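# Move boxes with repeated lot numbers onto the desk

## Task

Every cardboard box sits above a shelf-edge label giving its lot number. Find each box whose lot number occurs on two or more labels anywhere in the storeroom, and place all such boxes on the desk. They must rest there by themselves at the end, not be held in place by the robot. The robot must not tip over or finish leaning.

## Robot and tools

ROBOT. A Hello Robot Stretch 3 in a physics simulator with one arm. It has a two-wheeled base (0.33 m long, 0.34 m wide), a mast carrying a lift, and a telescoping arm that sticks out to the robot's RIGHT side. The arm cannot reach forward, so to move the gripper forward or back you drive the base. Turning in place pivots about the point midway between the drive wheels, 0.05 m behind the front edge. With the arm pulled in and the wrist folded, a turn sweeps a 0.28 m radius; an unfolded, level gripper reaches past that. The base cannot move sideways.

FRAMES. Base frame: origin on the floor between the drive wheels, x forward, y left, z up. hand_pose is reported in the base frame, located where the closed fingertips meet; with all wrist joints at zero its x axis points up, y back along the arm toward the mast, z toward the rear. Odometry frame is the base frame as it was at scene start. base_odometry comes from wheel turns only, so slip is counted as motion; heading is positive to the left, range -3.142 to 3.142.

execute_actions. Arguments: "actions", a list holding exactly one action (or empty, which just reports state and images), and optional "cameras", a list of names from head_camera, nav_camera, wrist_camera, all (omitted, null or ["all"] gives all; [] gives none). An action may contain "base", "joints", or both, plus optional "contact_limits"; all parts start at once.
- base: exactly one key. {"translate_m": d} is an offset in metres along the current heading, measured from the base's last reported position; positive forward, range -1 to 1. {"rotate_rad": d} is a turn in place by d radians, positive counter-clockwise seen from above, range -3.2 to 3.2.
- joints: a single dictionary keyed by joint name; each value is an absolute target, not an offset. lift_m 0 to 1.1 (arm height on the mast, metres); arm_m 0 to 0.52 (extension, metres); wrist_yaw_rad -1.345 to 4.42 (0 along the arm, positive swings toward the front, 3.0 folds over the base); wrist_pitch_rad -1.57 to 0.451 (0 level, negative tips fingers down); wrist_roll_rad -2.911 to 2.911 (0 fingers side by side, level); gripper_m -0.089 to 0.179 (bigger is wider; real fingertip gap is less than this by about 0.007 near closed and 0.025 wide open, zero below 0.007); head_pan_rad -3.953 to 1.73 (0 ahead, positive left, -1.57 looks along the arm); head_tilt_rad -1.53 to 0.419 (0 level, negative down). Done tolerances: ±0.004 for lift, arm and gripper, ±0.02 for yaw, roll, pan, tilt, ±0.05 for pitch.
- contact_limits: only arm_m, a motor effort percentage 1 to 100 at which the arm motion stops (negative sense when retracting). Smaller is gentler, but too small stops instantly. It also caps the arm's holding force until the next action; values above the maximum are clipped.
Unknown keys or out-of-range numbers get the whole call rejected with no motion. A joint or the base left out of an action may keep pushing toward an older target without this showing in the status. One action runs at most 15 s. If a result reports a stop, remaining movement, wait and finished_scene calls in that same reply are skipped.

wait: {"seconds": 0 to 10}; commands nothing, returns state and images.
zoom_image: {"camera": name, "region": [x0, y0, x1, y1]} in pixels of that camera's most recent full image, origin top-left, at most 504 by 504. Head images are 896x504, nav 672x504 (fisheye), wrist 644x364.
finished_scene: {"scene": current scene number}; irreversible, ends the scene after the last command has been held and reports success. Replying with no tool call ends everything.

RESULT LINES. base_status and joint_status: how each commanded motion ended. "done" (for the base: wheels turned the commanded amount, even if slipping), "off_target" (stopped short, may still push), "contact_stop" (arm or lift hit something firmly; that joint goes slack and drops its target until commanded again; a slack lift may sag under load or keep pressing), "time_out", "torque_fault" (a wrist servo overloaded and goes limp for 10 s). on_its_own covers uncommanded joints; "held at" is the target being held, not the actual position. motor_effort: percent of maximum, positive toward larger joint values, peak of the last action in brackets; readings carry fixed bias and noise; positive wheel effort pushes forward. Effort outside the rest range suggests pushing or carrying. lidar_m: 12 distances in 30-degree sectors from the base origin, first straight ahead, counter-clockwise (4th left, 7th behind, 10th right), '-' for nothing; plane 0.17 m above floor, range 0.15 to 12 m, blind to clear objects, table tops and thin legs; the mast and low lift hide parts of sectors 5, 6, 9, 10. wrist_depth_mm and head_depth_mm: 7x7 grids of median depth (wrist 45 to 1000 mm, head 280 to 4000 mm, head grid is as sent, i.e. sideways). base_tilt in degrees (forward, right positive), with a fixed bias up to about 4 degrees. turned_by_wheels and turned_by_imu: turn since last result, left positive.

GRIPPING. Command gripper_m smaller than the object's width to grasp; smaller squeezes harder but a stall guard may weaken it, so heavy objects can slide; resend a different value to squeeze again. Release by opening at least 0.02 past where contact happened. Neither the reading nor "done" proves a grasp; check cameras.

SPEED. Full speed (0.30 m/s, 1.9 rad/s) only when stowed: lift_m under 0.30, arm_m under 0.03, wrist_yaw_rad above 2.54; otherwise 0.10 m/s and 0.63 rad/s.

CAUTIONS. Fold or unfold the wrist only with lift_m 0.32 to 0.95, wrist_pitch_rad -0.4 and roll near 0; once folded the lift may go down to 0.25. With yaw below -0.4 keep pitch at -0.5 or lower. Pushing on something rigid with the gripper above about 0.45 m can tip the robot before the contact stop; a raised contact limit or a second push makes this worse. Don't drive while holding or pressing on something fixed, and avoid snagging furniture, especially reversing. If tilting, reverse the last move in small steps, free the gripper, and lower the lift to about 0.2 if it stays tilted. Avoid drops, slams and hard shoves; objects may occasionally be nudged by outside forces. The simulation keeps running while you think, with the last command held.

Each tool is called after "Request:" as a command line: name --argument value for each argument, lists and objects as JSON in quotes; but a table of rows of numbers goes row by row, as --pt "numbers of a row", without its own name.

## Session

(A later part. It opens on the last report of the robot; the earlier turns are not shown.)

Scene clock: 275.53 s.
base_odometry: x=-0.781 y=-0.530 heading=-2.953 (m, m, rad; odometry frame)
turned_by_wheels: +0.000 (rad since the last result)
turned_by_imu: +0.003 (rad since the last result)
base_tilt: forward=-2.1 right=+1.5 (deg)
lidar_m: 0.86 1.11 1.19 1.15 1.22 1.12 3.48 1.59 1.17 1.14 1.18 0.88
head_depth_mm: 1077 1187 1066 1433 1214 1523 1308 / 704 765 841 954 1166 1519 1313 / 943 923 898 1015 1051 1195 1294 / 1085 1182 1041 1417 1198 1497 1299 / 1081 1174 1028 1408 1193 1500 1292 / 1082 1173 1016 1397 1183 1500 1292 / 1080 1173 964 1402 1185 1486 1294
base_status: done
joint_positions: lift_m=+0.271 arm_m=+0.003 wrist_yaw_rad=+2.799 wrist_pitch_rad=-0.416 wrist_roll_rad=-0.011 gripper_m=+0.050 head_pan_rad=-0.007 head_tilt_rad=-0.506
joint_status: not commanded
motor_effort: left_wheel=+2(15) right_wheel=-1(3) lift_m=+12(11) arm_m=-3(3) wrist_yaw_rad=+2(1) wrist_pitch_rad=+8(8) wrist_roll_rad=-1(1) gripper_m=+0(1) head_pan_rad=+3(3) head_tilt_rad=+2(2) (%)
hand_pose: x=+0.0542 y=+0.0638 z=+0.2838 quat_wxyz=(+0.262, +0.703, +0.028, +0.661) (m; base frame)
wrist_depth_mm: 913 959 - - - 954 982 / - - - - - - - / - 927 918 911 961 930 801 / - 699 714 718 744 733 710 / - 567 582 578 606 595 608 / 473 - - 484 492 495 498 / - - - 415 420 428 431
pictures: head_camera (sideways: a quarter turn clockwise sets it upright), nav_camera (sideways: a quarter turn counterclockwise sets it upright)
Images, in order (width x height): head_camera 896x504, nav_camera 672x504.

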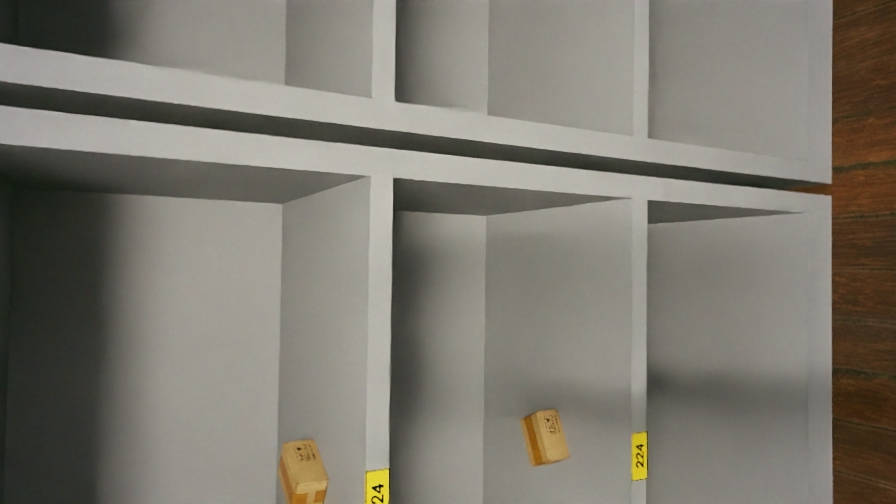

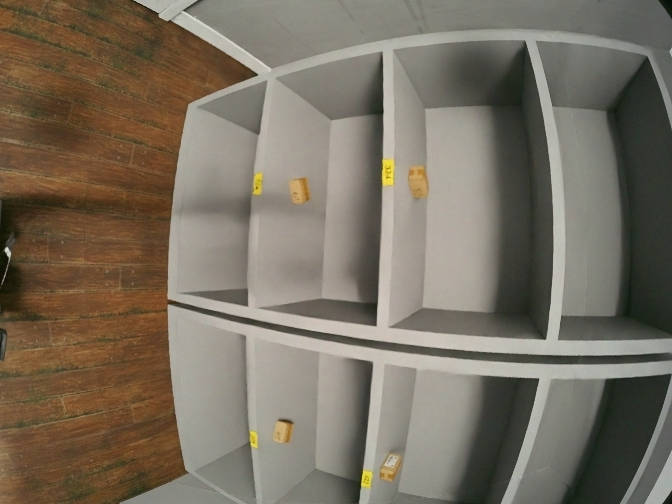

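Request:
execute_actions --actions '[{"base":{"translate_m":0.25}}]' --cameras '[]'

Request:
execute_actions --actions '[{"base":{"rotate_rad":1.575},"joints":{"head_pan_rad":-1.57,"head_tilt_rad":-0.55}}]' --cameras '[]'

Request:
execute_actions --actions '[{"base":{"translate_m":0.35},"joints":{"lift_m":0.93}}]' --cameras '[]'

Request:
execute_actions --actions '[{"joints":{"wrist_yaw_rad":0,"wrist_pitch_rad":-0.1,"gripper_m":0.179}}]' --cameras '["head_camera","wrist_camera"]'

Scene clock: 287.60 s.
base_odometry: x=-1.026 y=-0.577 heading=-2.953 (m, m, rad; odometry frame)
turned_by_wheels: +0.000 (rad since the last result)
turned_by_imu: +0.001 (rad since the last result)
base_tilt: forward=-2.1 right=+1.5 (deg)
lidar_m: 0.61 1.00 0.93 1.15 1.20 1.32 3.73 1.60 1.18 1.14 1.18 0.61
head_depth_mm: 481 526 568 639 1167 953 1229 / 523 524 568 639 706 819 975 / 845 918 894 689 896 872 997 / 866 942 989 695 1192 944 1219 / 865 939 990 692 1191 941 1216 / 861 939 990 689 1185 938 1210 / 860 936 986 683 1183 934 1202
base_status: done
joint_positions: lift_m=+0.271 arm_m=+0.003 wrist_yaw_rad=+2.799 wrist_pitch_rad=-0.416 wrist_roll_rad=-0.011 gripper_m=+0.050 head_pan_rad=-0.007 head_tilt_rad=-0.506
joint_status: not commanded
motor_effort: left_wheel=+1(13) right_wheel=+0(4) lift_m=+12(11) arm_m=-3(4) wrist_yaw_rad=+1(1) wrist_pitch_rad=+8(8) wrist_roll_rad=-1(1) gripper_m=+0(1) head_pan_rad=+3(3) head_tilt_rad=+2(2) (%)
hand_pose: x=+0.0542 y=+0.0638 z=+0.2838 quat_wxyz=(+0.262, +0.703, +0.028, +0.661) (m; base frame)
wrist_depth_mm: 889 955 - - - 877 858 / - - - - - 984 895 / - 900 924 942 899 799 826 / - 698 702 717 715 681 615 / - 568 604 572 610 584 529 / 469 - - 490 493 502 499 / - - - 418 419 427 429
pictures: none
No camera images: the call's "cameras" was empty. Leave "cameras" out to get every camera's image.

Scene clock: 289.77 s.
base_odometry: x=-1.026 y=-0.577 heading=-1.378 (m, m, rad; odometry frame)
turned_by_wheels: +1.575 (rad since the last result)
turned_by_imu: +1.564 (rad since the last result)
base_tilt: forward=-2.1 right=+1.3 (deg)
lidar_m: 1.15 1.20 1.32 3.72 1.58 1.18 1.14 1.19 0.61 0.61 0.99 0.93
head_depth_mm: 473 525 581 645 1075 921 1227 / 615 603 591 646 733 842 1148 / 868 934 863 684 1068 887 1097 / 869 946 921 716 1143 940 1214 / 868 949 910 708 1139 936 1212 / 872 956 902 706 1134 935 1216 / 868 951 839 702 1127 933 1208
base_status: done
joint_positions: lift_m=+0.271 arm_m=+0.003 wrist_yaw_rad=+2.799 wrist_pitch_rad=-0.416 wrist_roll_rad=-0.011 gripper_m=+0.050 head_pan_rad=-1.563 head_tilt_rad=-0.544
joint_status: all done
motor_effort: left_wheel=-3(12) right_wheel=+1(7) lift_m=+12(12) arm_m=-4(4) wrist_yaw_rad=+0(1) wrist_pitch_rad=+8(8) wrist_roll_rad=-1(1) gripper_m=+0(1) head_pan_rad=-3(45) head_tilt_rad=-3(7) (%)
hand_pose: x=+0.0542 y=+0.0638 z=+0.2838 quat_wxyz=(+0.262, +0.703, +0.028, +0.661) (m; base frame)
wrist_depth_mm: - - - - - - 968 / - - - - - - - / - 920 908 933 966 970 939 / - 697 710 709 727 742 745 / - 568 594 577 602 595 598 / 474 - - 476 485 499 507 / - - - 420 421 425 432
pictures: none
No camera images: the call's "cameras" was empty. Leave "cameras" out to get every camera's image.

Scene clock: 296.60 s.
base_odometry: x=-0.959 y=-0.921 heading=-1.379 (m, m, rad; odometry frame)
turned_by_wheels: +0.000 (rad since the last result)
turned_by_imu: +0.001 (rad since the last result)
base_tilt: forward=-2.2 right=+1.3 (deg)
lidar_m: 0.80 0.83 1.17 2.40 2.07 1.54 1.49 0.83 0.77 1.06 0.70 0.82
head_depth_mm: 871 955 936 690 1153 - - / 873 956 932 722 1147 957 - / 873 959 868 720 1147 941 - / 875 957 917 714 1142 944 - / 877 955 910 710 1135 960 - / 876 957 901 705 1137 932 - / 879 947 895 703 1054 927 1156
base_status: done
joint_positions: lift_m=+0.929 arm_m=+0.003 wrist_yaw_rad=+2.799 wrist_pitch_rad=-0.417 wrist_roll_rad=-0.011 gripper_m=+0.050 head_pan_rad=-1.563 head_tilt_rad=-0.544
joint_status: all done
motor_effort: left_wheel=-3(14) right_wheel=+2(6) lift_m=+41(42) arm_m=-4(3) wrist_yaw_rad=+0(0) wrist_pitch_rad=+8(8) wrist_roll_rad=-1(1) gripper_m=+0(0) head_pan_rad=-3(3) head_tilt_rad=-2(2) (%)
hand_pose: x=+0.0541 y=+0.0637 z=+0.9422 quat_wxyz=(+0.262, +0.703, +0.028, +0.661) (m; base frame)
wrist_depth_mm: - - - - - 893 657 / - - - - - 901 668 / - - - - - 948 686 / - - - - - 931 701 / - - - - - 990 733 / - - - - - - 744 / - - - - - - 753
pictures: none
No camera images: the call's "cameras" was empty. Leave "cameras" out to get every camera's image.

Scene clock: 299.00 s.
base_odometry: x=-0.959 y=-0.921 heading=-1.379 (m, m, rad; odometry frame)
turned_by_wheels: +0.000 (rad since the last result)
turned_by_imu: +0.000 (rad since the last result)
base_tilt: forward=-1.9 right=+1.5 (deg)
lidar_m: 0.80 0.83 1.17 2.39 2.07 1.54 1.49 0.84 0.77 1.06 0.70 0.82
head_depth_mm: 871 953 937 691 1159 - - / 871 952 934 721 1166 970 - / 874 955 863 718 1183 - - / 875 956 918 716 1206 - - / 877 959 908 709 1136 943 1214 / 877 959 905 707 1091 930 1209 / 880 950 894 701 1052 935 1150
base_status: not commanded
joint_positions: lift_m=+0.929 arm_m=+0.003 wrist_yaw_rad=+0.002 wrist_pitch_rad=-0.126 wrist_roll_rad=-0.011 gripper_m=+0.179 head_pan_rad=-1.563 head_tilt_rad=-0.544
joint_status: all done
motor_effort: left_wheel=-4(3) right_wheel=+2(2) lift_m=+41(41) arm_m=-4(4) wrist_yaw_rad=+0(2) wrist_pitch_rad=+12(11) wrist_roll_rad=-1(1) gripper_m=+0(96) head_pan_rad=-4(3) head_tilt_rad=-2(2) (%)
hand_pose: x=-0.0210 y=-0.3990 z=+1.0120 quat_wxyz=(+0.710, +0.046, -0.701, -0.044) (m; base frame)
wrist_depth_mm: 431 621 733 720 700 711 553 / 433 633 751 758 734 756 542 / 440 554 673 543 748 718 542 / 379 371 372 372 369 371 378 / 430 706 876 851 867 866 530 / - 766 911 902 901 906 514 / 460 662 718 693 743 743 487
pictures: head_camera (sideways: a quarter turn clockwise sets it upright), wrist_camera
Images, in order (width x height): head_camera 896x504, wrist_camera 644x364.

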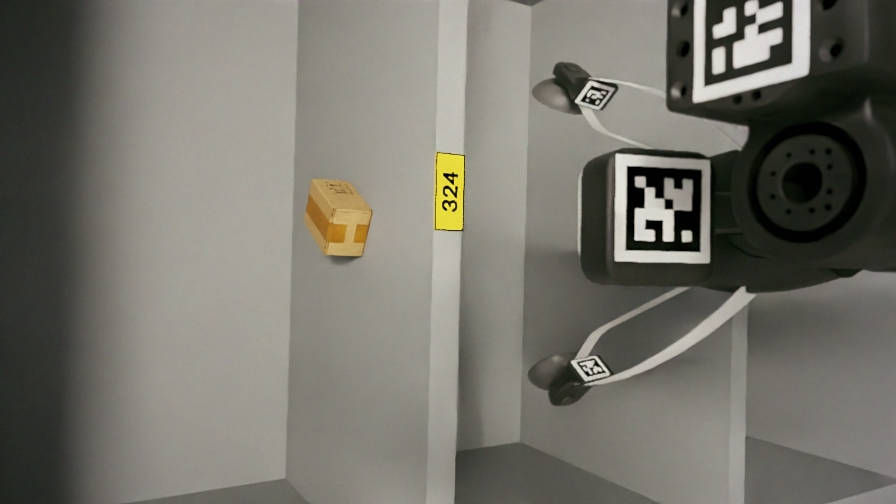

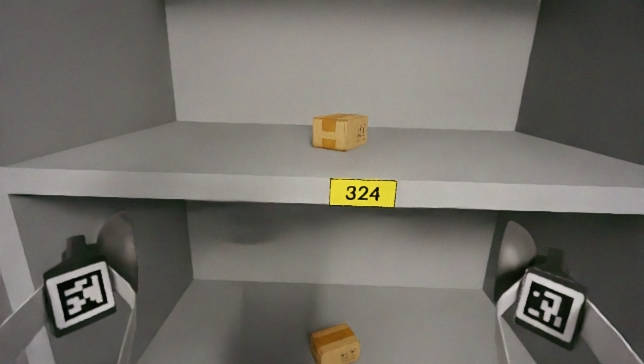

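Request:
execute_actions --actions '[{"base":{"translate_m":0.06},"joints":{"wrist_yaw_rad":-0.38,"lift_m":0.96,"gripper_m":0.15,"arm_m":0.1}}]' --cameras '["wrist_camera"]'

Request:
execute_actions --actions '[{"joints":{"arm_m":0.27},"contact_limits":{"arm_m":15}}]' --cameras '["head_camera","wrist_camera"]'

Scene clock: 309.80 s.
base_odometry: x=-0.948 y=-0.980 heading=-1.379 (m, m, rad; odometry frame)
turned_by_wheels: +0.000 (rad since the last result)
turned_by_imu: +0.000 (rad since the last result)
base_tilt: forward=-2.1 right=+1.5 (deg)
lidar_m: 0.74 0.77 1.10 1.19 2.15 1.60 1.55 0.84 0.81 1.06 0.68 0.76
head_depth_mm: 875 955 936 688 - 921 1200 / 874 959 934 - - - 1188 / 877 958 803 - - - 1208 / 877 960 918 711 1140 996 1214 / 876 957 913 709 1140 934 1220 / 879 958 900 705 1134 933 1214 / 856 887 842 703 931 886 1043
base_status: done
joint_positions: lift_m=+0.959 arm_m=+0.100 wrist_yaw_rad=-0.379 wrist_pitch_rad=-0.125 wrist_roll_rad=-0.011 gripper_m=+0.150 head_pan_rad=-1.563 head_tilt_rad=-0.544
joint_status: all done
motor_effort: left_wheel=-3(7) right_wheel=+2(5) lift_m=+40(42) arm_m=+2(1) wrist_yaw_rad=+0(0) wrist_pitch_rad=+12(12) wrist_roll_rad=-1(1) gripper_m=+1(92) head_pan_rad=-3(3) head_tilt_rad=-2(2) (%)
hand_pose: x=-0.1144 y=-0.4781 z=+1.0422 quat_wxyz=(+0.689, -0.088, -0.697, -0.177) (m; base frame)
wrist_depth_mm: 534 581 630 689 722 522 403 / 548 602 648 738 758 533 419 / 576 613 670 747 724 540 434 / 417 423 409 450 458 480 461 / 283 302 291 316 356 495 487 / 238 - 757 881 816 - 821 / 692 741 762 768 745 580 786
pictures: wrist_camera
Images, in order (width x height): wrist_camera 644x364.

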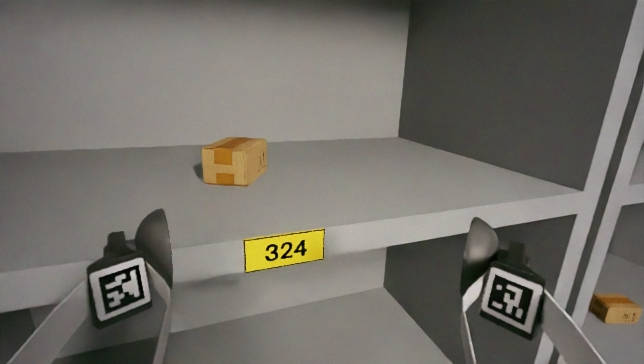

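Scene clock: 312.30 s.
base_odometry: x=-0.948 y=-0.980 heading=-1.379 (m, m, rad; odometry frame)
turned_by_wheels: +0.000 (rad since the last result)
turned_by_imu: +0.000 (rad since the last result)
base_tilt: forward=-2.1 right=+1.3 (deg)
lidar_m: 0.74 0.77 1.10 1.19 2.15 1.60 1.55 0.84 0.81 1.06 0.68 0.76
head_depth_mm: 872 959 1008 - 1118 948 1218 / 873 954 1011 1199 1145 947 1226 / 875 955 - - 1137 945 1226 / 877 957 994 710 1135 938 1221 / 878 955 910 710 1135 933 1210 / 876 959 903 705 1127 932 1213 / 858 885 840 702 928 887 1046
base_status: not commanded
joint_positions: lift_m=+0.959 arm_m=+0.270 wrist_yaw_rad=-0.380 wrist_pitch_rad=-0.125 wrist_roll_rad=-0.011 gripper_m=+0.150 head_pan_rad=-1.563 head_tilt_rad=-0.544
joint_status: all done
motor_effort: left_wheel=-3(3) right_wheel=+2(1) lift_m=+41(41) arm_m=+2(2) wrist_yaw_rad=+1(1) wrist_pitch_rad=+12(12) wrist_roll_rad=-1(1) gripper_m=+0(0) head_pan_rad=-3(3) head_tilt_rad=-2(2) (%)
contact_limits: arm_m 15 (drawing in: default 18, maximum 29; extending or still: default 23, maximum 38)
hand_pose: x=-0.1146 y=-0.6480 z=+1.0422 quat_wxyz=(+0.689, -0.089, -0.697, -0.177) (m; base frame)
wrist_depth_mm: 405 439 481 533 581 528 406 / 428 458 498 551 608 538 416 / 444 469 525 579 646 542 419 / 412 427 359 406 462 470 408 / 280 303 266 291 300 324 307 / 223 - 217 220 222 - 229 / 167 171 174 175 178 179 213
pictures: head_camera (sideways: a quarter turn clockwise sets it upright), wrist_camera
Images, in order (width x height): head_camera 896x504, wrist_camera 644x364.

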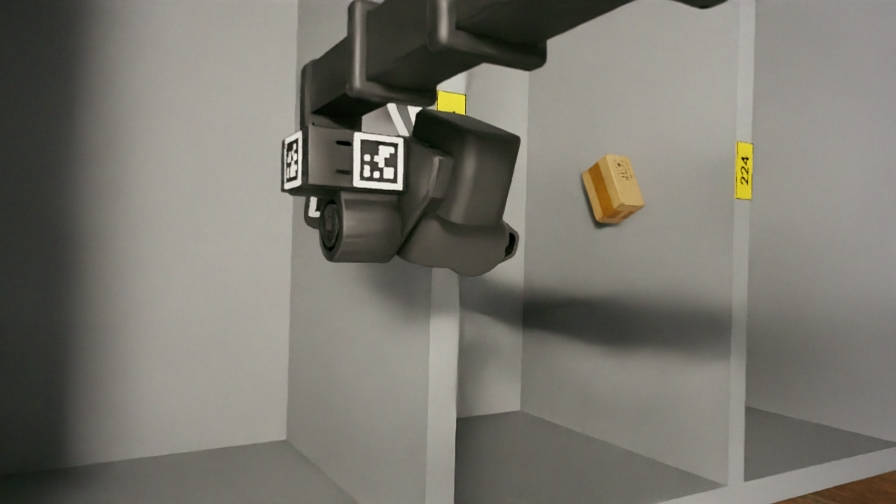

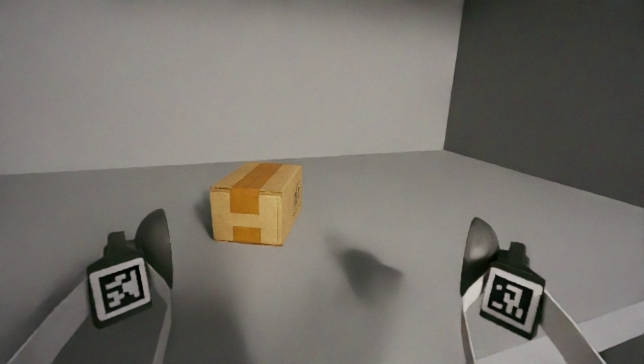

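Request:
execute_actions --actions '[{"joints":{"arm_m":0.39,"lift_m":0.946},"contact_limits":{"arm_m":15}}]' --cameras '["wrist_camera"]'

Request:
execute_actions --actions '[{"joints":{"gripper_m":0.02}}]' --cameras '[]'

Request:
execute_actions --actions '[{"joints":{"lift_m":0.98}}]' --cameras '["wrist_camera"]'

Scene clock: 320.27 s.
base_odometry: x=-0.948 y=-0.980 heading=-1.379 (m, m, rad; odometry frame)
turned_by_wheels: +0.000 (rad since the last result)
turned_by_imu: +0.000 (rad since the last result)
base_tilt: forward=-1.8 right=+1.5 (deg)
lidar_m: 0.74 0.77 1.10 1.19 2.14 1.59 1.55 0.84 0.81 1.06 0.68 0.76
head_depth_mm: 873 957 1010 - 1094 943 1233 / 878 957 - 1195 1148 943 1222 / 876 956 - 1204 1148 941 1224 / 879 962 988 1204 1139 936 1221 / 877 958 908 710 1136 933 1216 / 878 955 900 707 1127 936 1212 / 858 890 840 702 929 885 1045
base_status: not commanded
joint_positions: lift_m=+0.947 arm_m=+0.390 wrist_yaw_rad=-0.380 wrist_pitch_rad=-0.125 wrist_roll_rad=-0.011 gripper_m=+0.150 head_pan_rad=-1.563 head_tilt_rad=-0.544
joint_status: all done
motor_effort: left_wheel=-3(4) right_wheel=+2(2) lift_m=+12(34) arm_m=+1(2) wrist_yaw_rad=+0(0) wrist_pitch_rad=+12(11) wrist_roll_rad=-1(1) gripper_m=+1(0) head_pan_rad=-4(4) head_tilt_rad=-2(2) (%)
contact_limits: arm_m 15 (drawing in: default 18, maximum 29; extending or still: default 23, maximum 38)
hand_pose: x=-0.1146 y=-0.7680 z=+1.0297 quat_wxyz=(+0.689, -0.089, -0.697, -0.177) (m; base frame)
wrist_depth_mm: 318 343 374 415 448 494 418 / 330 362 392 433 484 531 414 / 347 371 404 452 513 548 422 / 349 370 393 403 411 420 399 / 254 274 230 158 272 296 283 / 200 - 158 151 203 - 207 / 149 155 157 156 161 156 164
pictures: wrist_camera
Images, in order (width x height): wrist_camera 644x364.

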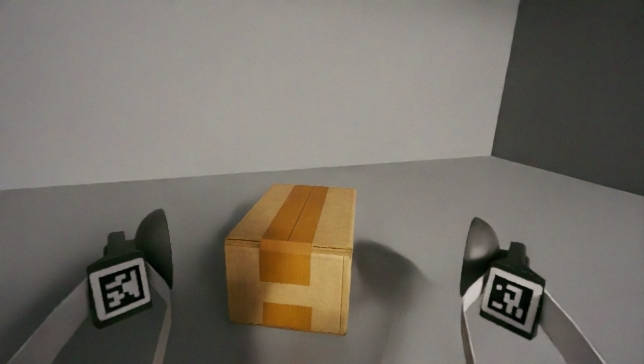

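Scene clock: 322.07 s.
base_odometry: x=-0.948 y=-0.980 heading=-1.379 (m, m, rad; odometry frame)
turned_by_wheels: +0.000 (rad since the last result)
turned_by_imu: +0.000 (rad since the last result)
base_tilt: forward=-2.2 right=+1.2 (deg)
lidar_m: 0.74 0.77 1.10 1.19 2.15 1.60 1.55 0.84 0.81 1.06 0.68 0.76
head_depth_mm: 876 952 1007 - 1091 947 1227 / 875 951 - 1198 1148 947 1221 / 874 956 - 1200 1143 941 1221 / 876 958 987 1202 1132 939 1211 / 872 961 909 708 1140 935 1216 / 879 963 902 705 1135 933 1214 / 856 886 838 703 931 883 1042
base_status: not commanded
joint_positions: lift_m=+0.947 arm_m=+0.390 wrist_yaw_rad=-0.380 wrist_pitch_rad=-0.125 wrist_roll_rad=-0.011 gripper_m=+0.021 head_pan_rad=-1.563 head_tilt_rad=-0.544
joint_status: all done
motor_effort: left_wheel=-3(3) right_wheel=+1(1) lift_m=+12(11) arm_m=+2(2) wrist_yaw_rad=+0(0) wrist_pitch_rad=+12(12) wrist_roll_rad=-1(1) gripper_m=-20(97) head_pan_rad=-3(3) head_tilt_rad=-2(2) (%)
hand_pose: x=-0.1146 y=-0.7680 z=+1.0297 quat_wxyz=(+0.689, -0.089, -0.697, -0.177) (m; base frame)
wrist_depth_mm: 321 344 375 408 459 496 411 / 331 358 389 426 478 519 419 / 344 378 404 452 507 533 420 / 347 377 389 401 413 423 400 / 251 257 260 157 288 275 281 / 192 194 158 155 - 204 206 / 154 155 156 159 160 163 164
pictures: none
No camera images: the call's "cameras" was empty. Leave "cameras" out to get every camera's image.

Scene clock: 323.17 s.
base_odometry: x=-0.948 y=-0.980 heading=-1.379 (m, m, rad; odometry frame)
turned_by_wheels: +0.000 (rad since the last result)
turned_by_imu: +0.000 (rad since the last result)
base_tilt: forward=-2.2 right=+1.2 (deg)
lidar_m: 0.74 0.77 1.10 1.19 2.15 1.60 1.55 0.84 0.81 1.06 0.68 0.76
head_depth_mm: 874 955 1016 - 1149 949 1224 / 873 942 - 722 1151 947 1217 / 878 945 - 720 1137 943 1220 / 874 956 949 714 1141 937 1216 / 878 959 910 708 1135 939 1208 / 877 961 902 707 1130 931 1213 / 858 889 836 701 931 886 1048
base_status: not commanded
joint_positions: lift_m=+0.979 arm_m=+0.390 wrist_yaw_rad=-0.380 wrist_pitch_rad=-0.127 wrist_roll_rad=-0.011 gripper_m=+0.021 head_pan_rad=-1.563 head_tilt_rad=-0.544
joint_status: all done
motor_effort: left_wheel=-3(3) right_wheel=+1(2) lift_m=+41(42) arm_m=+2(1) wrist_yaw_rad=+0(1) wrist_pitch_rad=+13(13) wrist_roll_rad=-1(1) gripper_m=-21(20) head_pan_rad=-4(3) head_tilt_rad=-1(2) (%)
hand_pose: x=-0.1145 y=-0.7679 z=+1.0616 quat_wxyz=(+0.689, -0.088, -0.697, -0.178) (m; base frame)
wrist_depth_mm: 320 345 372 408 453 492 411 / 332 353 388 430 484 518 415 / 345 373 408 452 505 540 421 / 360 389 418 457 505 507 425 / 317 323 327 157 362 344 353 / 241 244 158 155 - 256 260 / 195 195 198 186 202 205 206
pictures: wrist_camera
Images, in order (width x height): wrist_camera 644x364.

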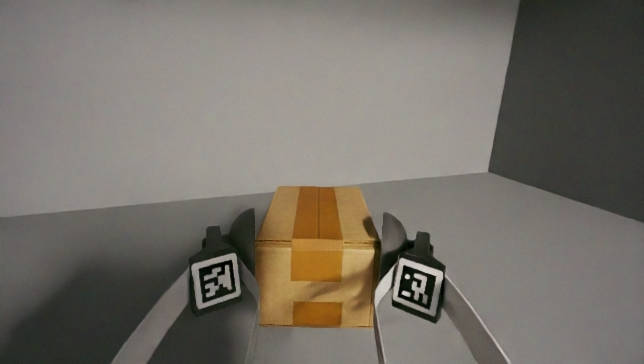

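Request:
execute_actions --actions '[{"joints":{"arm_m":0.0}}]' --cameras '[]'

Request:
execute_actions --actions '[{"base":{"rotate_rad":2.1},"joints":{"lift_m":0.76,"wrist_yaw_rad":0,"head_tilt_rad":-0.7,"head_pan_rad":-1.2}}]' --cameras '["nav_camera"]'

Request:
execute_actions --actions '[{"base":{"translate_m":1.0},"joints":{"head_pan_rad":-1.57}}]'

Scene clock: 345.03 s.
base_odometry: x=-0.948 y=-0.980 heading=-1.379 (m, m, rad; odometry frame)
turned_by_wheels: +0.000 (rad since the last result)
turned_by_imu: -0.001 (rad since the last result)
base_tilt: forward=-2.2 right=+1.4 (deg)
lidar_m: 0.74 0.77 1.10 1.19 2.15 1.60 1.55 0.84 0.81 1.06 0.68 0.76
head_depth_mm: 873 955 942 652 - - - / 876 957 933 651 - - - / 875 962 928 699 - - - / 874 957 916 714 1139 939 1248 / 878 962 913 710 1132 934 1217 / 875 959 901 703 1130 933 1209 / 860 895 841 700 929 888 1047
base_status: not commanded
joint_positions: lift_m=+0.979 arm_m=+0.003 wrist_yaw_rad=-0.380 wrist_pitch_rad=-0.128 wrist_roll_rad=-0.011 gripper_m=+0.021 head_pan_rad=-1.563 head_tilt_rad=-0.544
joint_status: all done
joint sent to its limit — the command would take arm_m past its lower limit, so that joint was sent only as far as its limit.
motor_effort: left_wheel=-3(2) right_wheel=+1(2) lift_m=+41(41) arm_m=-4(2) wrist_yaw_rad=+0(0) wrist_pitch_rad=+13(13) wrist_roll_rad=-1(1) gripper_m=-20(20) head_pan_rad=-3(3) head_tilt_rad=-2(2) (%)
hand_pose: x=-0.1146 y=-0.3809 z=+1.0614 quat_wxyz=(+0.689, -0.088, -0.697, -0.178) (m; base frame)
wrist_depth_mm: 597 655 704 778 731 529 - / 635 674 749 816 746 526 - / 651 682 741 831 753 542 961 / 475 483 493 506 520 535 696 / 328 351 368 157 689 588 - / 718 791 158 155 - 611 - / 710 790 770 741 755 741 871
pictures: none
No camera images: the call's "cameras" was empty. Leave "cameras" out to get every camera's image.

Scene clock: 349.33 s.
base_odometry: x=-0.948 y=-0.980 heading=+0.721 (m, m, rad; odometry frame)
turned_by_wheels: +2.100 (rad since the last result)
turned_by_imu: +2.092 (rad since the last result)
base_tilt: forward=-2.1 right=+1.5 (deg)
lidar_m: 2.11 1.59 1.55 0.82 0.81 1.01 0.67 0.76 0.74 0.77 1.12 2.09
head_depth_mm: 733 790 859 943 992 1154 1194 / 831 903 977 1078 1128 1345 - / 926 1016 1128 1268 1447 1398 1205 / 1041 1150 1308 1498 1625 1399 1195 / 1176 1335 1444 1812 1663 1395 1193 / 1372 1554 1322 1991 1652 1387 1194 / 1651 1735 1240 1388 1556 1383 1183
base_status: done
joint_positions: lift_m=+0.761 arm_m=+0.003 wrist_yaw_rad=-0.001 wrist_pitch_rad=-0.128 wrist_roll_rad=-0.011 gripper_m=+0.021 head_pan_rad=-1.207 head_tilt_rad=-0.691
joint_status: all done
motor_effort: left_wheel=-3(9) right_wheel=+2(5) lift_m=+13(35) arm_m=-3(4) wrist_yaw_rad=+0(3) wrist_pitch_rad=+13(13) wrist_roll_rad=-1(1) gripper_m=-21(21) head_pan_rad=+2(25) head_tilt_rad=-3(12) (%)
hand_pose: x=-0.0217 y=-0.3989 z=+0.8428 quat_wxyz=(+0.710, +0.045, -0.701, -0.046) (m; base frame)
wrist_depth_mm: - 858 671 546 473 414 370 / - 889 716 559 488 430 376 / - 943 746 593 513 442 387 / - - 818 571 526 454 401 / - - 831 157 528 469 414 / - - 158 155 - 490 430 / - - 980 697 604 499 446
pictures: nav_camera (sideways: a quarter turn counterclockwise sets it upright)
Images, in order (width x height): nav_camera 672x504.

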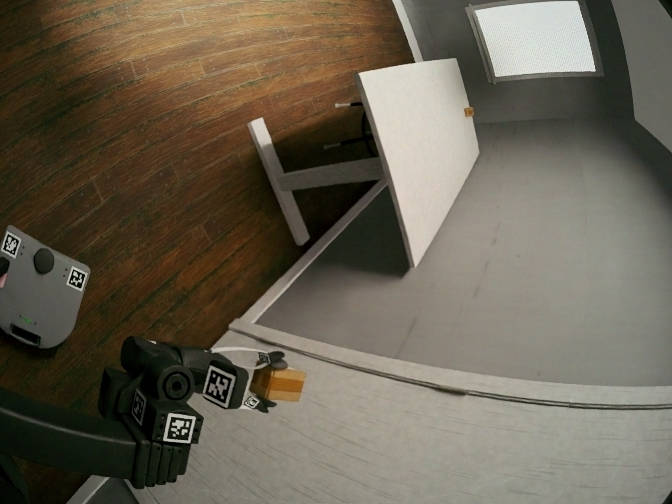

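Scene clock: 360.83 s.
base_odometry: x=-0.197 y=-0.319 heading=+0.721 (m, m, rad; odometry frame)
turned_by_wheels: +0.000 (rad since the last result)
turned_by_imu: +0.002 (rad since the last result)
base_tilt: forward=-2.0 right=+1.1 (deg)
lidar_m: 1.37 1.04 1.01 1.06 1.50 1.45 1.68 1.30 0.88 0.87 1.20 2.86
head_depth_mm: 1103 1215 1234 1452 1638 1409 1264 / 1161 1277 1225 926 1587 1411 1264 / 1232 1359 1211 926 763 1397 - / 1300 1456 1210 917 572 1474 - / 1394 1526 1208 912 1606 1388 1203 / 1486 1622 1193 944 1660 1385 1199 / 1590 1696 1188 1008 1651 1390 1192
base_status: done
joint_positions: lift_m=+0.761 arm_m=+0.003 wrist_yaw_rad=-0.001 wrist_pitch_rad=-0.128 wrist_roll_rad=-0.011 gripper_m=+0.021 head_pan_rad=-1.563 head_tilt_rad=-0.691
joint_status: all done
motor_effort: left_wheel=-4(6) right_wheel=+2(4) lift_m=+12(12) arm_m=-4(3) wrist_yaw_rad=+0(1) wrist_pitch_rad=+13(13) wrist_roll_rad=-1(1) gripper_m=-19(20) head_pan_rad=-3(26) head_tilt_rad=-3(3) (%)
hand_pose: x=-0.0217 y=-0.3989 z=+0.8428 quat_wxyz=(+0.710, +0.045, -0.701, -0.046) (m; base frame)
wrist_depth_mm: - - - - 983 840 756 / - - - - - 904 782 / - - - - - 933 808 / - 649 662 687 714 909 852 / - - 473 157 486 963 852 / - - 157 155 - - 889 / - - - - - - 916
pictures: head_camera (sideways: a quarter turn clockwise sets it upright), nav_camera (sideways: a quarter turn counterclockwise sets it upright), wrist_camera
Images, in order (width x height): head_camera 896x504, nav_camera 672x504, wrist_camera 644x364.

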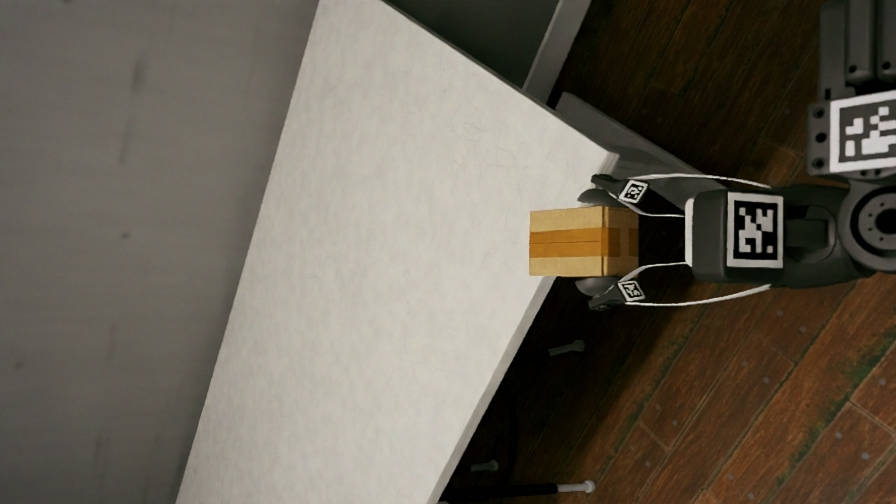

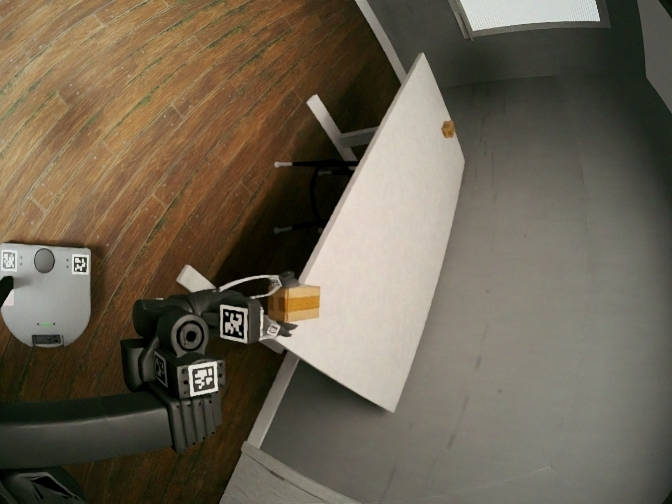

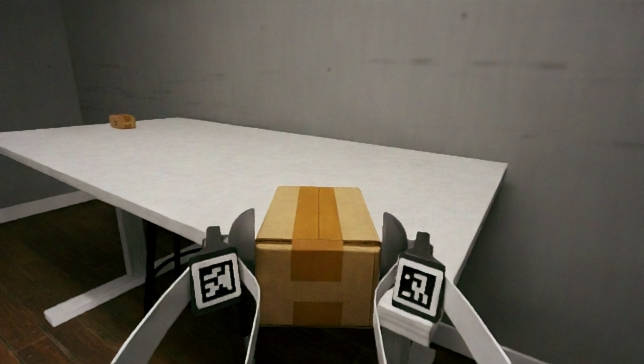

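Edge is about 0.55 out; extend to 0.42.

Request:
execute_actions --actions '[{"joints":{"arm_m":0.42,"lift_m":0.71}}]' --cameras '[]'

Request:
execute_actions --actions '[{"joints":{"lift_m":0.679}}]' --cameras '["head_camera"]'

Request:
execute_actions --actions '[{"joints":{"gripper_m":0.13}}]' --cameras '[]'

Request:
execute_actions --actions '[{"joints":{"arm_m":0.0,"lift_m":0.7}}]' --cameras '["head_camera"]'

Scene clock: 370.80 s.
base_odometry: x=-0.197 y=-0.319 heading=+0.721 (m, m, rad; odometry frame)
turned_by_wheels: +0.000 (rad since the last result)
turned_by_imu: -0.001 (rad since the last result)
base_tilt: forward=-2.1 right=+1.4 (deg)
lidar_m: 1.37 1.03 1.01 1.06 1.50 1.46 1.68 1.30 0.88 0.87 1.20 2.86
head_depth_mm: 1102 1209 1228 1457 1633 1410 1226 / 1161 1276 1221 959 1693 - 1190 / 1230 1368 1208 - 783 1369 1204 / 1300 1453 1243 - 1544 1394 1195 / 1382 1534 1197 908 1618 1402 1194 / 1483 1617 1197 940 1652 1386 1194 / 1589 1693 1184 1009 1648 1381 1186
base_status: not commanded
joint_positions: lift_m=+0.711 arm_m=+0.420 wrist_yaw_rad=+0.000 wrist_pitch_rad=-0.129 wrist_roll_rad=-0.011 gripper_m=+0.021 head_pan_rad=-1.563 head_tilt_rad=-0.692
joint_status: all done
motor_effort: left_wheel=-3(3) right_wheel=+2(2) lift_m=+12(13) arm_m=+2(2) wrist_yaw_rad=+0(2) wrist_pitch_rad=+14(13) wrist_roll_rad=-1(1) gripper_m=-21(20) head_pan_rad=-3(3) head_tilt_rad=-2(3) (%)
hand_pose: x=-0.0215 y=-0.8157 z=+0.7927 quat_wxyz=(+0.710, +0.046, -0.701, -0.045) (m; base frame)
wrist_depth_mm: - - 911 771 656 577 522 / - - 948 803 679 597 524 / 835 927 947 824 710 627 549 / 471 482 499 506 522 536 532 / 322 326 332 157 363 348 354 / 245 248 159 155 - 259 261 / 195 198 199 188 204 206 209
pictures: none
No camera images: the call's "cameras" was empty. Leave "cameras" out to get every camera's image.

Scene clock: 371.87 s.
base_odometry: x=-0.197 y=-0.319 heading=+0.721 (m, m, rad; odometry frame)
turned_by_wheels: +0.000 (rad since the last result)
turned_by_imu: +0.000 (rad since the last result)
base_tilt: forward=-1.9 right=+1.4 (deg)
lidar_m: 1.37 1.04 1.01 1.06 1.50 1.45 1.68 1.30 0.88 0.87 1.20 2.86
head_depth_mm: 1102 1215 1237 1454 1630 1417 1224 / 1163 1285 1226 929 1639 - - / 1227 1361 1214 1031 771 1364 1199 / 1300 1447 1208 - 1542 1390 1203 / 1381 1523 1204 915 1606 1396 1198 / 1483 1609 1192 940 1656 1379 1200 / 1587 1702 1182 1003 1656 1382 1191
base_status: not commanded
joint_positions: lift_m=+0.680 arm_m=+0.420 wrist_yaw_rad=+0.000 wrist_pitch_rad=-0.129 wrist_roll_rad=-0.011 gripper_m=+0.021 head_pan_rad=-1.563 head_tilt_rad=-0.692
joint_status: all done
motor_effort: left_wheel=-4(3) right_wheel=+2(1) lift_m=+12(13) arm_m=+3(1) wrist_yaw_rad=+1(0) wrist_pitch_rad=+14(13) wrist_roll_rad=-1(1) gripper_m=-19(20) head_pan_rad=-3(3) head_tilt_rad=-3(3) (%)
hand_pose: x=-0.0215 y=-0.8157 z=+0.7617 quat_wxyz=(+0.710, +0.046, -0.701, -0.045) (m; base frame)
wrist_depth_mm: - - 917 766 656 580 516 / - - 972 805 678 598 533 / 703 743 781 788 690 618 544 / 376 387 393 407 416 431 442 / 258 260 265 157 293 281 284 / 196 199 158 154 - 207 209 / 157 158 159 160 163 165 167
pictures: head_camera (sideways: a quarter turn clockwise sets it upright)
Images, in order (width x height): head_camera 896x504.

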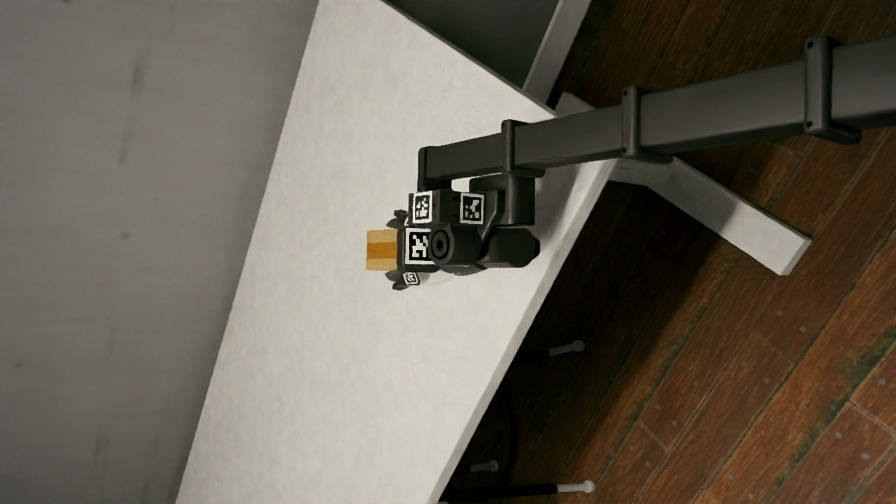

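Scene clock: 373.47 s.
base_odometry: x=-0.197 y=-0.319 heading=+0.721 (m, m, rad; odometry frame)
turned_by_wheels: +0.000 (rad since the last result)
turned_by_imu: +0.000 (rad since the last result)
base_tilt: forward=-2.3 right=+1.1 (deg)
lidar_m: 1.37 1.04 1.01 1.06 1.50 1.46 1.68 1.30 0.88 0.86 1.20 2.85
head_depth_mm: 1105 1209 1237 1443 1645 1406 1229 / 1160 1284 1221 927 1641 - - / 1221 1359 1222 1025 772 1371 1203 / 1299 1456 1210 933 1538 1387 1196 / 1372 1544 1207 910 1619 1390 1200 / 1490 1610 1195 938 1645 1393 1191 / 1594 1692 1190 1005 1643 1386 1188
base_status: not commanded
joint_positions: lift_m=+0.680 arm_m=+0.420 wrist_yaw_rad=+0.000 wrist_pitch_rad=-0.126 wrist_roll_rad=-0.011 gripper_m=+0.130 head_pan_rad=-1.563 head_tilt_rad=-0.692
joint_status: all done
motor_effort: left_wheel=-4(3) right_wheel=+2(2) lift_m=+11(12) arm_m=+1(2) wrist_yaw_rad=+2(1) wrist_pitch_rad=+12(14) wrist_roll_rad=-1(1) gripper_m=+1(94) head_pan_rad=-3(4) head_tilt_rad=-3(3) (%)
hand_pose: x=-0.0215 y=-0.8158 z=+0.7622 quat_wxyz=(+0.710, +0.045, -0.701, -0.045) (m; base frame)
wrist_depth_mm: - - 922 766 660 576 517 / - - 968 798 693 597 530 / 711 746 774 784 692 613 537 / 381 387 396 408 423 429 446 / 259 281 268 163 277 284 287 / 197 - 191 157 198 221 212 / - 159 161 163 163 160 167
pictures: none
No camera images: the call's "cameras" was empty. Leave "cameras" out to get every camera's image.

Scene clock: 377.73 s.
base_odometry: x=-0.197 y=-0.319 heading=+0.721 (m, m, rad; odometry frame)
turned_by_wheels: +0.000 (rad since the last result)
turned_by_imu: +0.000 (rad since the last result)
base_tilt: forward=-1.9 right=+1.4 (deg)
lidar_m: 1.37 1.03 1.01 1.06 1.50 1.45 1.68 1.30 0.88 0.86 1.20 2.85
head_depth_mm: 1097 1211 1231 1461 1636 1414 1214 / 1163 1279 1232 922 1581 1411 1229 / 1229 1365 1220 918 784 1367 1235 / 1303 1461 1209 917 1530 1429 - / 1387 1523 1206 913 1615 1389 1200 / 1480 1624 1197 936 1654 1397 1189 / 1593 1698 1187 1004 1651 1383 1195
base_status: not commanded
joint_positions: lift_m=+0.699 arm_m=+0.003 wrist_yaw_rad=+0.000 wrist_pitch_rad=-0.125 wrist_roll_rad=-0.011 gripper_m=+0.130 head_pan_rad=-1.563 head_tilt_rad=-0.692
joint_status: all done
joint sent to its limit — the command would take arm_m past its lower limit, so that joint was sent only as far as its limit.
motor_effort: left_wheel=-4(3) right_wheel=+2(2) lift_m=+41(43) arm_m=-3(4) wrist_yaw_rad=+1(0) wrist_pitch_rad=+12(12) wrist_roll_rad=-1(1) gripper_m=+0(1) head_pan_rad=-3(4) head_tilt_rad=-3(3) (%)
hand_pose: x=-0.0215 y=-0.3990 z=+0.7821 quat_wxyz=(+0.710, +0.045, -0.701, -0.044) (m; base frame)
wrist_depth_mm: - - - - 993 867 766 / - - - - - 917 789 / - 885 955 - - 889 821 / - 579 478 489 499 897 836 / - - - 347 326 944 863 / - - - - 710 977 888 / - - - - - - 924
pictures: head_camera (sideways: a quarter turn clockwise sets it upright)
Images, in order (width x height): head_camera 896x504.

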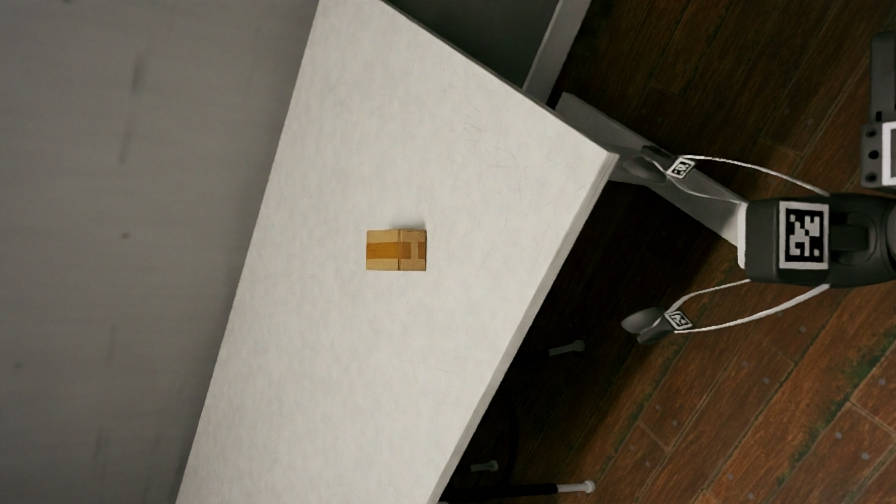

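Request:
execute_actions --actions '[{"base":{"rotate_rad":-1.031},"joints":{"wrist_yaw_rad":2.8,"wrist_pitch_rad":-0.4,"gripper_m":0.05,"lift_m":0.5}}]' --cameras '[]'

Request:
execute_actions --actions '[{"base":{"translate_m":-0.985},"joints":{"lift_m":0.28}}]' --cameras '[]'

Request:
execute_actions --actions '[{"base":{"rotate_rad":-1.075},"joints":{"lift_m":0.495,"head_tilt_rad":-0.9}}]' --cameras '[]'

Request:
execute_actions --actions '[{"joints":{"wrist_yaw_rad":0,"wrist_pitch_rad":-0.1,"gripper_m":0.17}}]' --cameras '["head_camera","wrist_camera"]'

Scene clock: 388.90 s.
base_odometry: x=-0.197 y=-0.319 heading=-0.310 (m, m, rad; odometry frame)
turned_by_wheels: -1.031 (rad since the last result)
turned_by_imu: -1.028 (rad since the last result)
base_tilt: forward=-2.1 right=+1.3 (deg)
lidar_m: 1.21 2.85 1.36 1.03 1.02 1.07 1.52 1.45 1.68 1.30 0.86 0.87
head_depth_mm: 1440 1669 1956 2118 1689 1405 1212 / 1351 1551 1803 2029 1688 1404 1213 / 1289 1450 1673 1920 1682 1399 1201 / 1221 1383 1557 1822 1668 1392 1204 / 1155 1300 1467 1703 1656 1396 1200 / 1105 1229 1382 1606 1658 1387 1195 / 1074 1192 1333 1504 1621 1379 1195
base_status: done
joint_positions: lift_m=+0.501 arm_m=+0.003 wrist_yaw_rad=+2.798 wrist_pitch_rad=-0.416 wrist_roll_rad=-0.011 gripper_m=+0.050 head_pan_rad=-1.563 head_tilt_rad=-0.692
joint_status: all done
motor_effort: left_wheel=+4(10) right_wheel=-2(4) lift_m=+12(34) arm_m=-3(4) wrist_yaw_rad=+2(3) wrist_pitch_rad=+8(9) wrist_roll_rad=-1(1) gripper_m=+0(93) head_pan_rad=-3(3) head_tilt_rad=-3(3) (%)
hand_pose: x=+0.0544 y=+0.0638 z=+0.5139 quat_wxyz=(+0.262, +0.703, +0.027, +0.661) (m; base frame)
wrist_depth_mm: 792 874 - - - - - / - 933 - - - - - / - - - - - - - / - - - - - - - / - 902 932 909 936 931 909 / 722 766 - 770 772 766 800 / 642 - 649 657 660 674 676
pictures: none
No camera images: the call's "cameras" was empty. Leave "cameras" out to get every camera's image.

Scene clock: 395.13 s.
base_odometry: x=-1.135 y=-0.019 heading=-0.310 (m, m, rad; odometry frame)
turned_by_wheels: +0.000 (rad since the last result)
turned_by_imu: -0.005 (rad since the last result)
base_tilt: forward=-2.2 right=+1.4 (deg)
lidar_m: 2.10 1.83 0.76 0.57 0.57 0.59 0.75 1.03 0.67 1.42 1.73 1.72
head_depth_mm: 1219 963 1377 1193 909 1047 1158 / 1323 955 1554 1225 1457 1303 1204 / 1293 1095 1583 1317 1577 1376 1207 / 1238 1387 1535 1778 1622 1401 1198 / 1544 1733 1996 1993 1664 1398 1195 / 1532 1693 1897 2044 1655 1382 1192 / 1466 1613 1799 1959 1658 1388 1191
base_status: done
joint_positions: lift_m=+0.281 arm_m=+0.003 wrist_yaw_rad=+2.799 wrist_pitch_rad=-0.416 wrist_roll_rad=-0.011 gripper_m=+0.050 head_pan_rad=-1.563 head_tilt_rad=-0.692
joint_status: all done
motor_effort: left_wheel=+4(10) right_wheel=-2(6) lift_m=+11(12) arm_m=-3(3) wrist_yaw_rad=+1(1) wrist_pitch_rad=+7(8) wrist_roll_rad=-1(1) gripper_m=+1(0) head_pan_rad=-3(3) head_tilt_rad=-3(3) (%)
hand_pose: x=+0.0542 y=+0.0638 z=+0.2938 quat_wxyz=(+0.262, +0.703, +0.028, +0.661) (m; base frame)
wrist_depth_mm: 453 501 615 808 - - - / - 544 664 863 - - - / - 579 711 914 980 - - / - 638 711 731 754 750 752 / - 583 605 593 625 603 612 / 487 505 - 505 505 509 513 / 429 - - 429 432 444 446
pictures: none
No camera images: the call's "cameras" was empty. Leave "cameras" out to get every camera's image.

Scene clock: 397.93 s.
base_odometry: x=-1.135 y=-0.019 heading=-1.385 (m, m, rad; odometry frame)
turned_by_wheels: -1.075 (rad since the last result)
turned_by_imu: -1.070 (rad since the last result)
base_tilt: forward=-2.1 right=+1.2 (deg)
lidar_m: 1.73 1.72 2.19 2.05 0.78 0.58 0.56 0.58 0.75 1.03 0.67 1.42
head_depth_mm: 766 599 1157 995 1320 1291 1143 / 761 597 1153 998 1371 1286 1160 / 685 592 1147 964 1367 1265 - / 746 587 1158 975 1373 1269 - / 737 604 1156 982 1355 1260 1111 / 733 601 1160 971 1349 1263 1128 / 723 596 1084 965 1204 1264 1125
base_status: done
joint_positions: lift_m=+0.494 arm_m=+0.003 wrist_yaw_rad=+2.799 wrist_pitch_rad=-0.416 wrist_roll_rad=-0.011 gripper_m=+0.050 head_pan_rad=-1.563 head_tilt_rad=-0.889
joint_status: all done
motor_effort: left_wheel=+4(14) right_wheel=-2(6) lift_m=+41(42) arm_m=-3(4) wrist_yaw_rad=+1(1) wrist_pitch_rad=+8(8) wrist_roll_rad=-1(1) gripper_m=+0(0) head_pan_rad=-3(3) head_tilt_rad=-3(15) (%)
hand_pose: x=+0.0542 y=+0.0638 z=+0.5073 quat_wxyz=(+0.262, +0.703, +0.028, +0.661) (m; base frame)
wrist_depth_mm: - - - - - - - / - - - - - - - / - - - - - - - / - - - - - - - / - 878 905 892 958 905 939 / 735 766 - 761 754 768 777 / 630 - 641 652 649 663 674
pictures: none
No camera images: the call's "cameras" was empty. Leave "cameras" out to get every camera's image.

Scene clock: 400.33 s.
base_odometry: x=-1.135 y=-0.019 heading=-1.385 (m, m, rad; odometry frame)
turned_by_wheels: +0.000 (rad since the last result)
turned_by_imu: +0.000 (rad since the last result)
base_tilt: forward=-2.1 right=+1.4 (deg)
lidar_m: 1.73 1.71 2.19 2.05 0.78 0.58 0.56 0.58 0.75 1.02 0.67 1.42
head_depth_mm: 766 599 1159 995 1321 1280 1143 / 758 595 1153 989 1373 1277 1160 / 688 591 1152 962 1368 1273 - / 746 586 1159 968 1360 1314 - / 739 602 1156 974 1356 1260 1123 / 731 599 1161 974 1357 1248 1121 / 725 595 1084 970 1208 1258 1119
base_status: not commanded
joint_positions: lift_m=+0.494 arm_m=+0.003 wrist_yaw_rad=+0.002 wrist_pitch_rad=-0.126 wrist_roll_rad=-0.011 gripper_m=+0.170 head_pan_rad=-1.563 head_tilt_rad=-0.889
joint_status: all done
motor_effort: left_wheel=+4(4) right_wheel=-2(2) lift_m=+42(41) arm_m=-3(3) wrist_yaw_rad=-1(2) wrist_pitch_rad=+12(12) wrist_roll_rad=-1(1) gripper_m=+1(93) head_pan_rad=-3(3) head_tilt_rad=-4(4) (%)
hand_pose: x=-0.0210 y=-0.3990 z=+0.5770 quat_wxyz=(+0.710, +0.046, -0.701, -0.044) (m; base frame)
wrist_depth_mm: 419 611 697 691 689 683 552 / 429 612 747 721 726 709 551 / 436 591 749 732 741 739 552 / 389 402 408 418 428 447 458 / 383 351 853 345 346 347 345 / 408 741 885 876 880 873 522 / 451 676 736 771 768 736 507
pictures: head_camera (sideways: a quarter turn clockwise sets it upright), wrist_camera
Images, in order (width x height): head_camera 896x504, wrist_camera 644x364.

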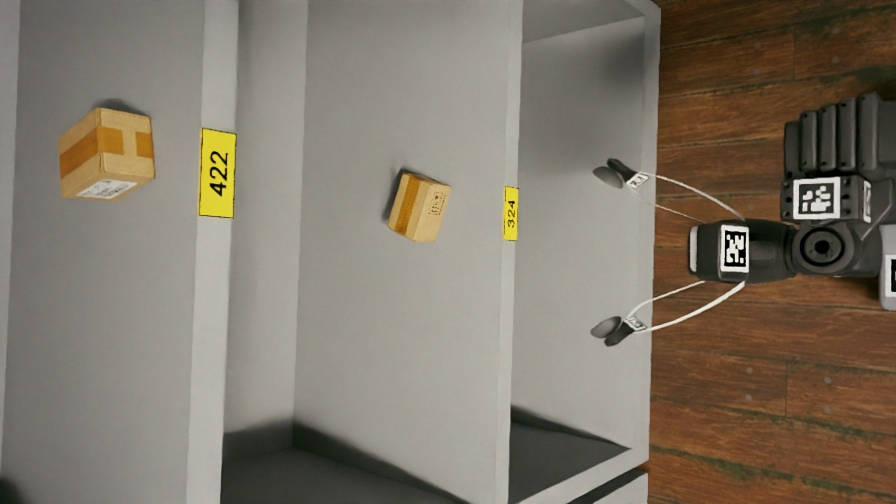

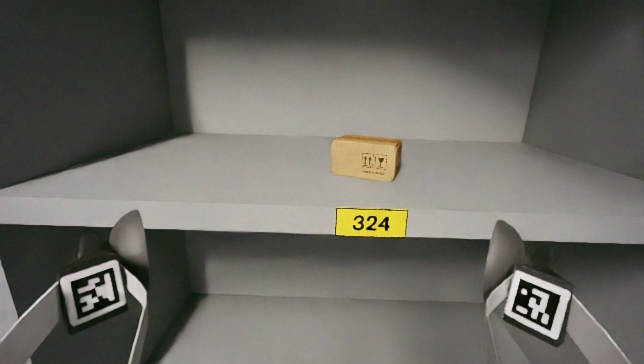

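Request:
execute_actions --actions '[{"joints":{"wrist_yaw_rad":-0.25,"gripper_m":0.179,"arm_m":0.2},"contact_limits":{"arm_m":15}}]' --cameras '["head_camera","wrist_camera"]'

Scene clock: 408.00 s.
base_odometry: x=-1.135 y=-0.019 heading=-1.385 (m, m, rad; odometry frame)
turned_by_wheels: +0.000 (rad since the last result)
turned_by_imu: -0.001 (rad since the last result)
base_tilt: forward=-2.1 right=+1.5 (deg)
lidar_m: 1.73 1.72 2.19 2.04 0.78 0.58 0.56 0.58 0.75 1.02 0.67 1.42
head_depth_mm: 763 598 1155 992 1321 1283 1144 / 758 595 1152 992 1362 1277 1135 / 687 590 1161 966 1427 1249 1136 / 744 587 1154 980 1385 1251 1138 / 739 604 1159 976 1360 1273 1125 / 731 601 1158 969 1340 1262 1122 / 723 596 1085 969 1214 1268 1118
base_status: not commanded
joint_positions: lift_m=+0.494 arm_m=+0.200 wrist_yaw_rad=-0.250 wrist_pitch_rad=-0.125 wrist_roll_rad=-0.011 gripper_m=+0.179 head_pan_rad=-1.563 head_tilt_rad=-0.889
joint_status: all done
motor_effort: left_wheel=+3(3) right_wheel=-2(2) lift_m=+41(41) arm_m=+2(3) wrist_yaw_rad=+0(1) wrist_pitch_rad=+11(12) wrist_roll_rad=-1(1) gripper_m=+0(54) head_pan_rad=-3(4) head_tilt_rad=-4(4) (%)
contact_limits: arm_m 15 (drawing in: default 18, maximum 29; extending or still: default 23, maximum 38)
hand_pose: x=-0.0835 y=-0.5881 z=+0.5772 quat_wxyz=(+0.699, -0.043, -0.701, -0.132) (m; base frame)
wrist_depth_mm: 451 473 505 539 567 542 408 / 470 495 528 560 599 551 418 / 488 523 548 590 633 560 417 / 390 399 369 281 432 440 407 / 266 270 258 252 283 307 295 / - 204 205 208 211 213 218 / 156 162 164 165 175 189 381
pictures: head_camera (sideways: a quarter turn clockwise sets it upright), wrist_camera
Images, in order (width x height): head_camera 896x504, wrist_camera 644x364.

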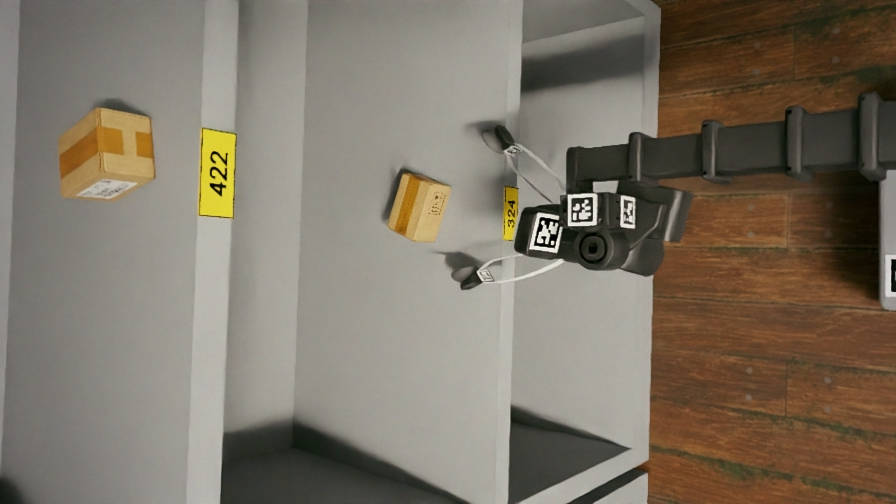

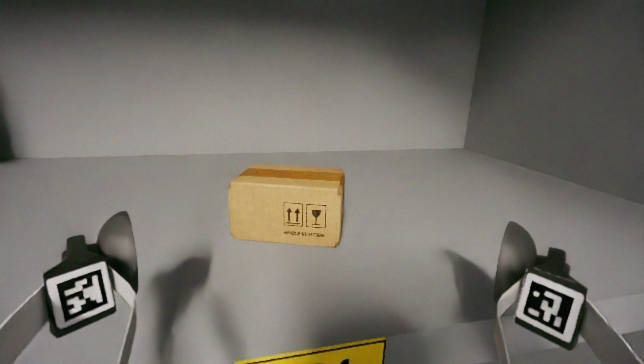

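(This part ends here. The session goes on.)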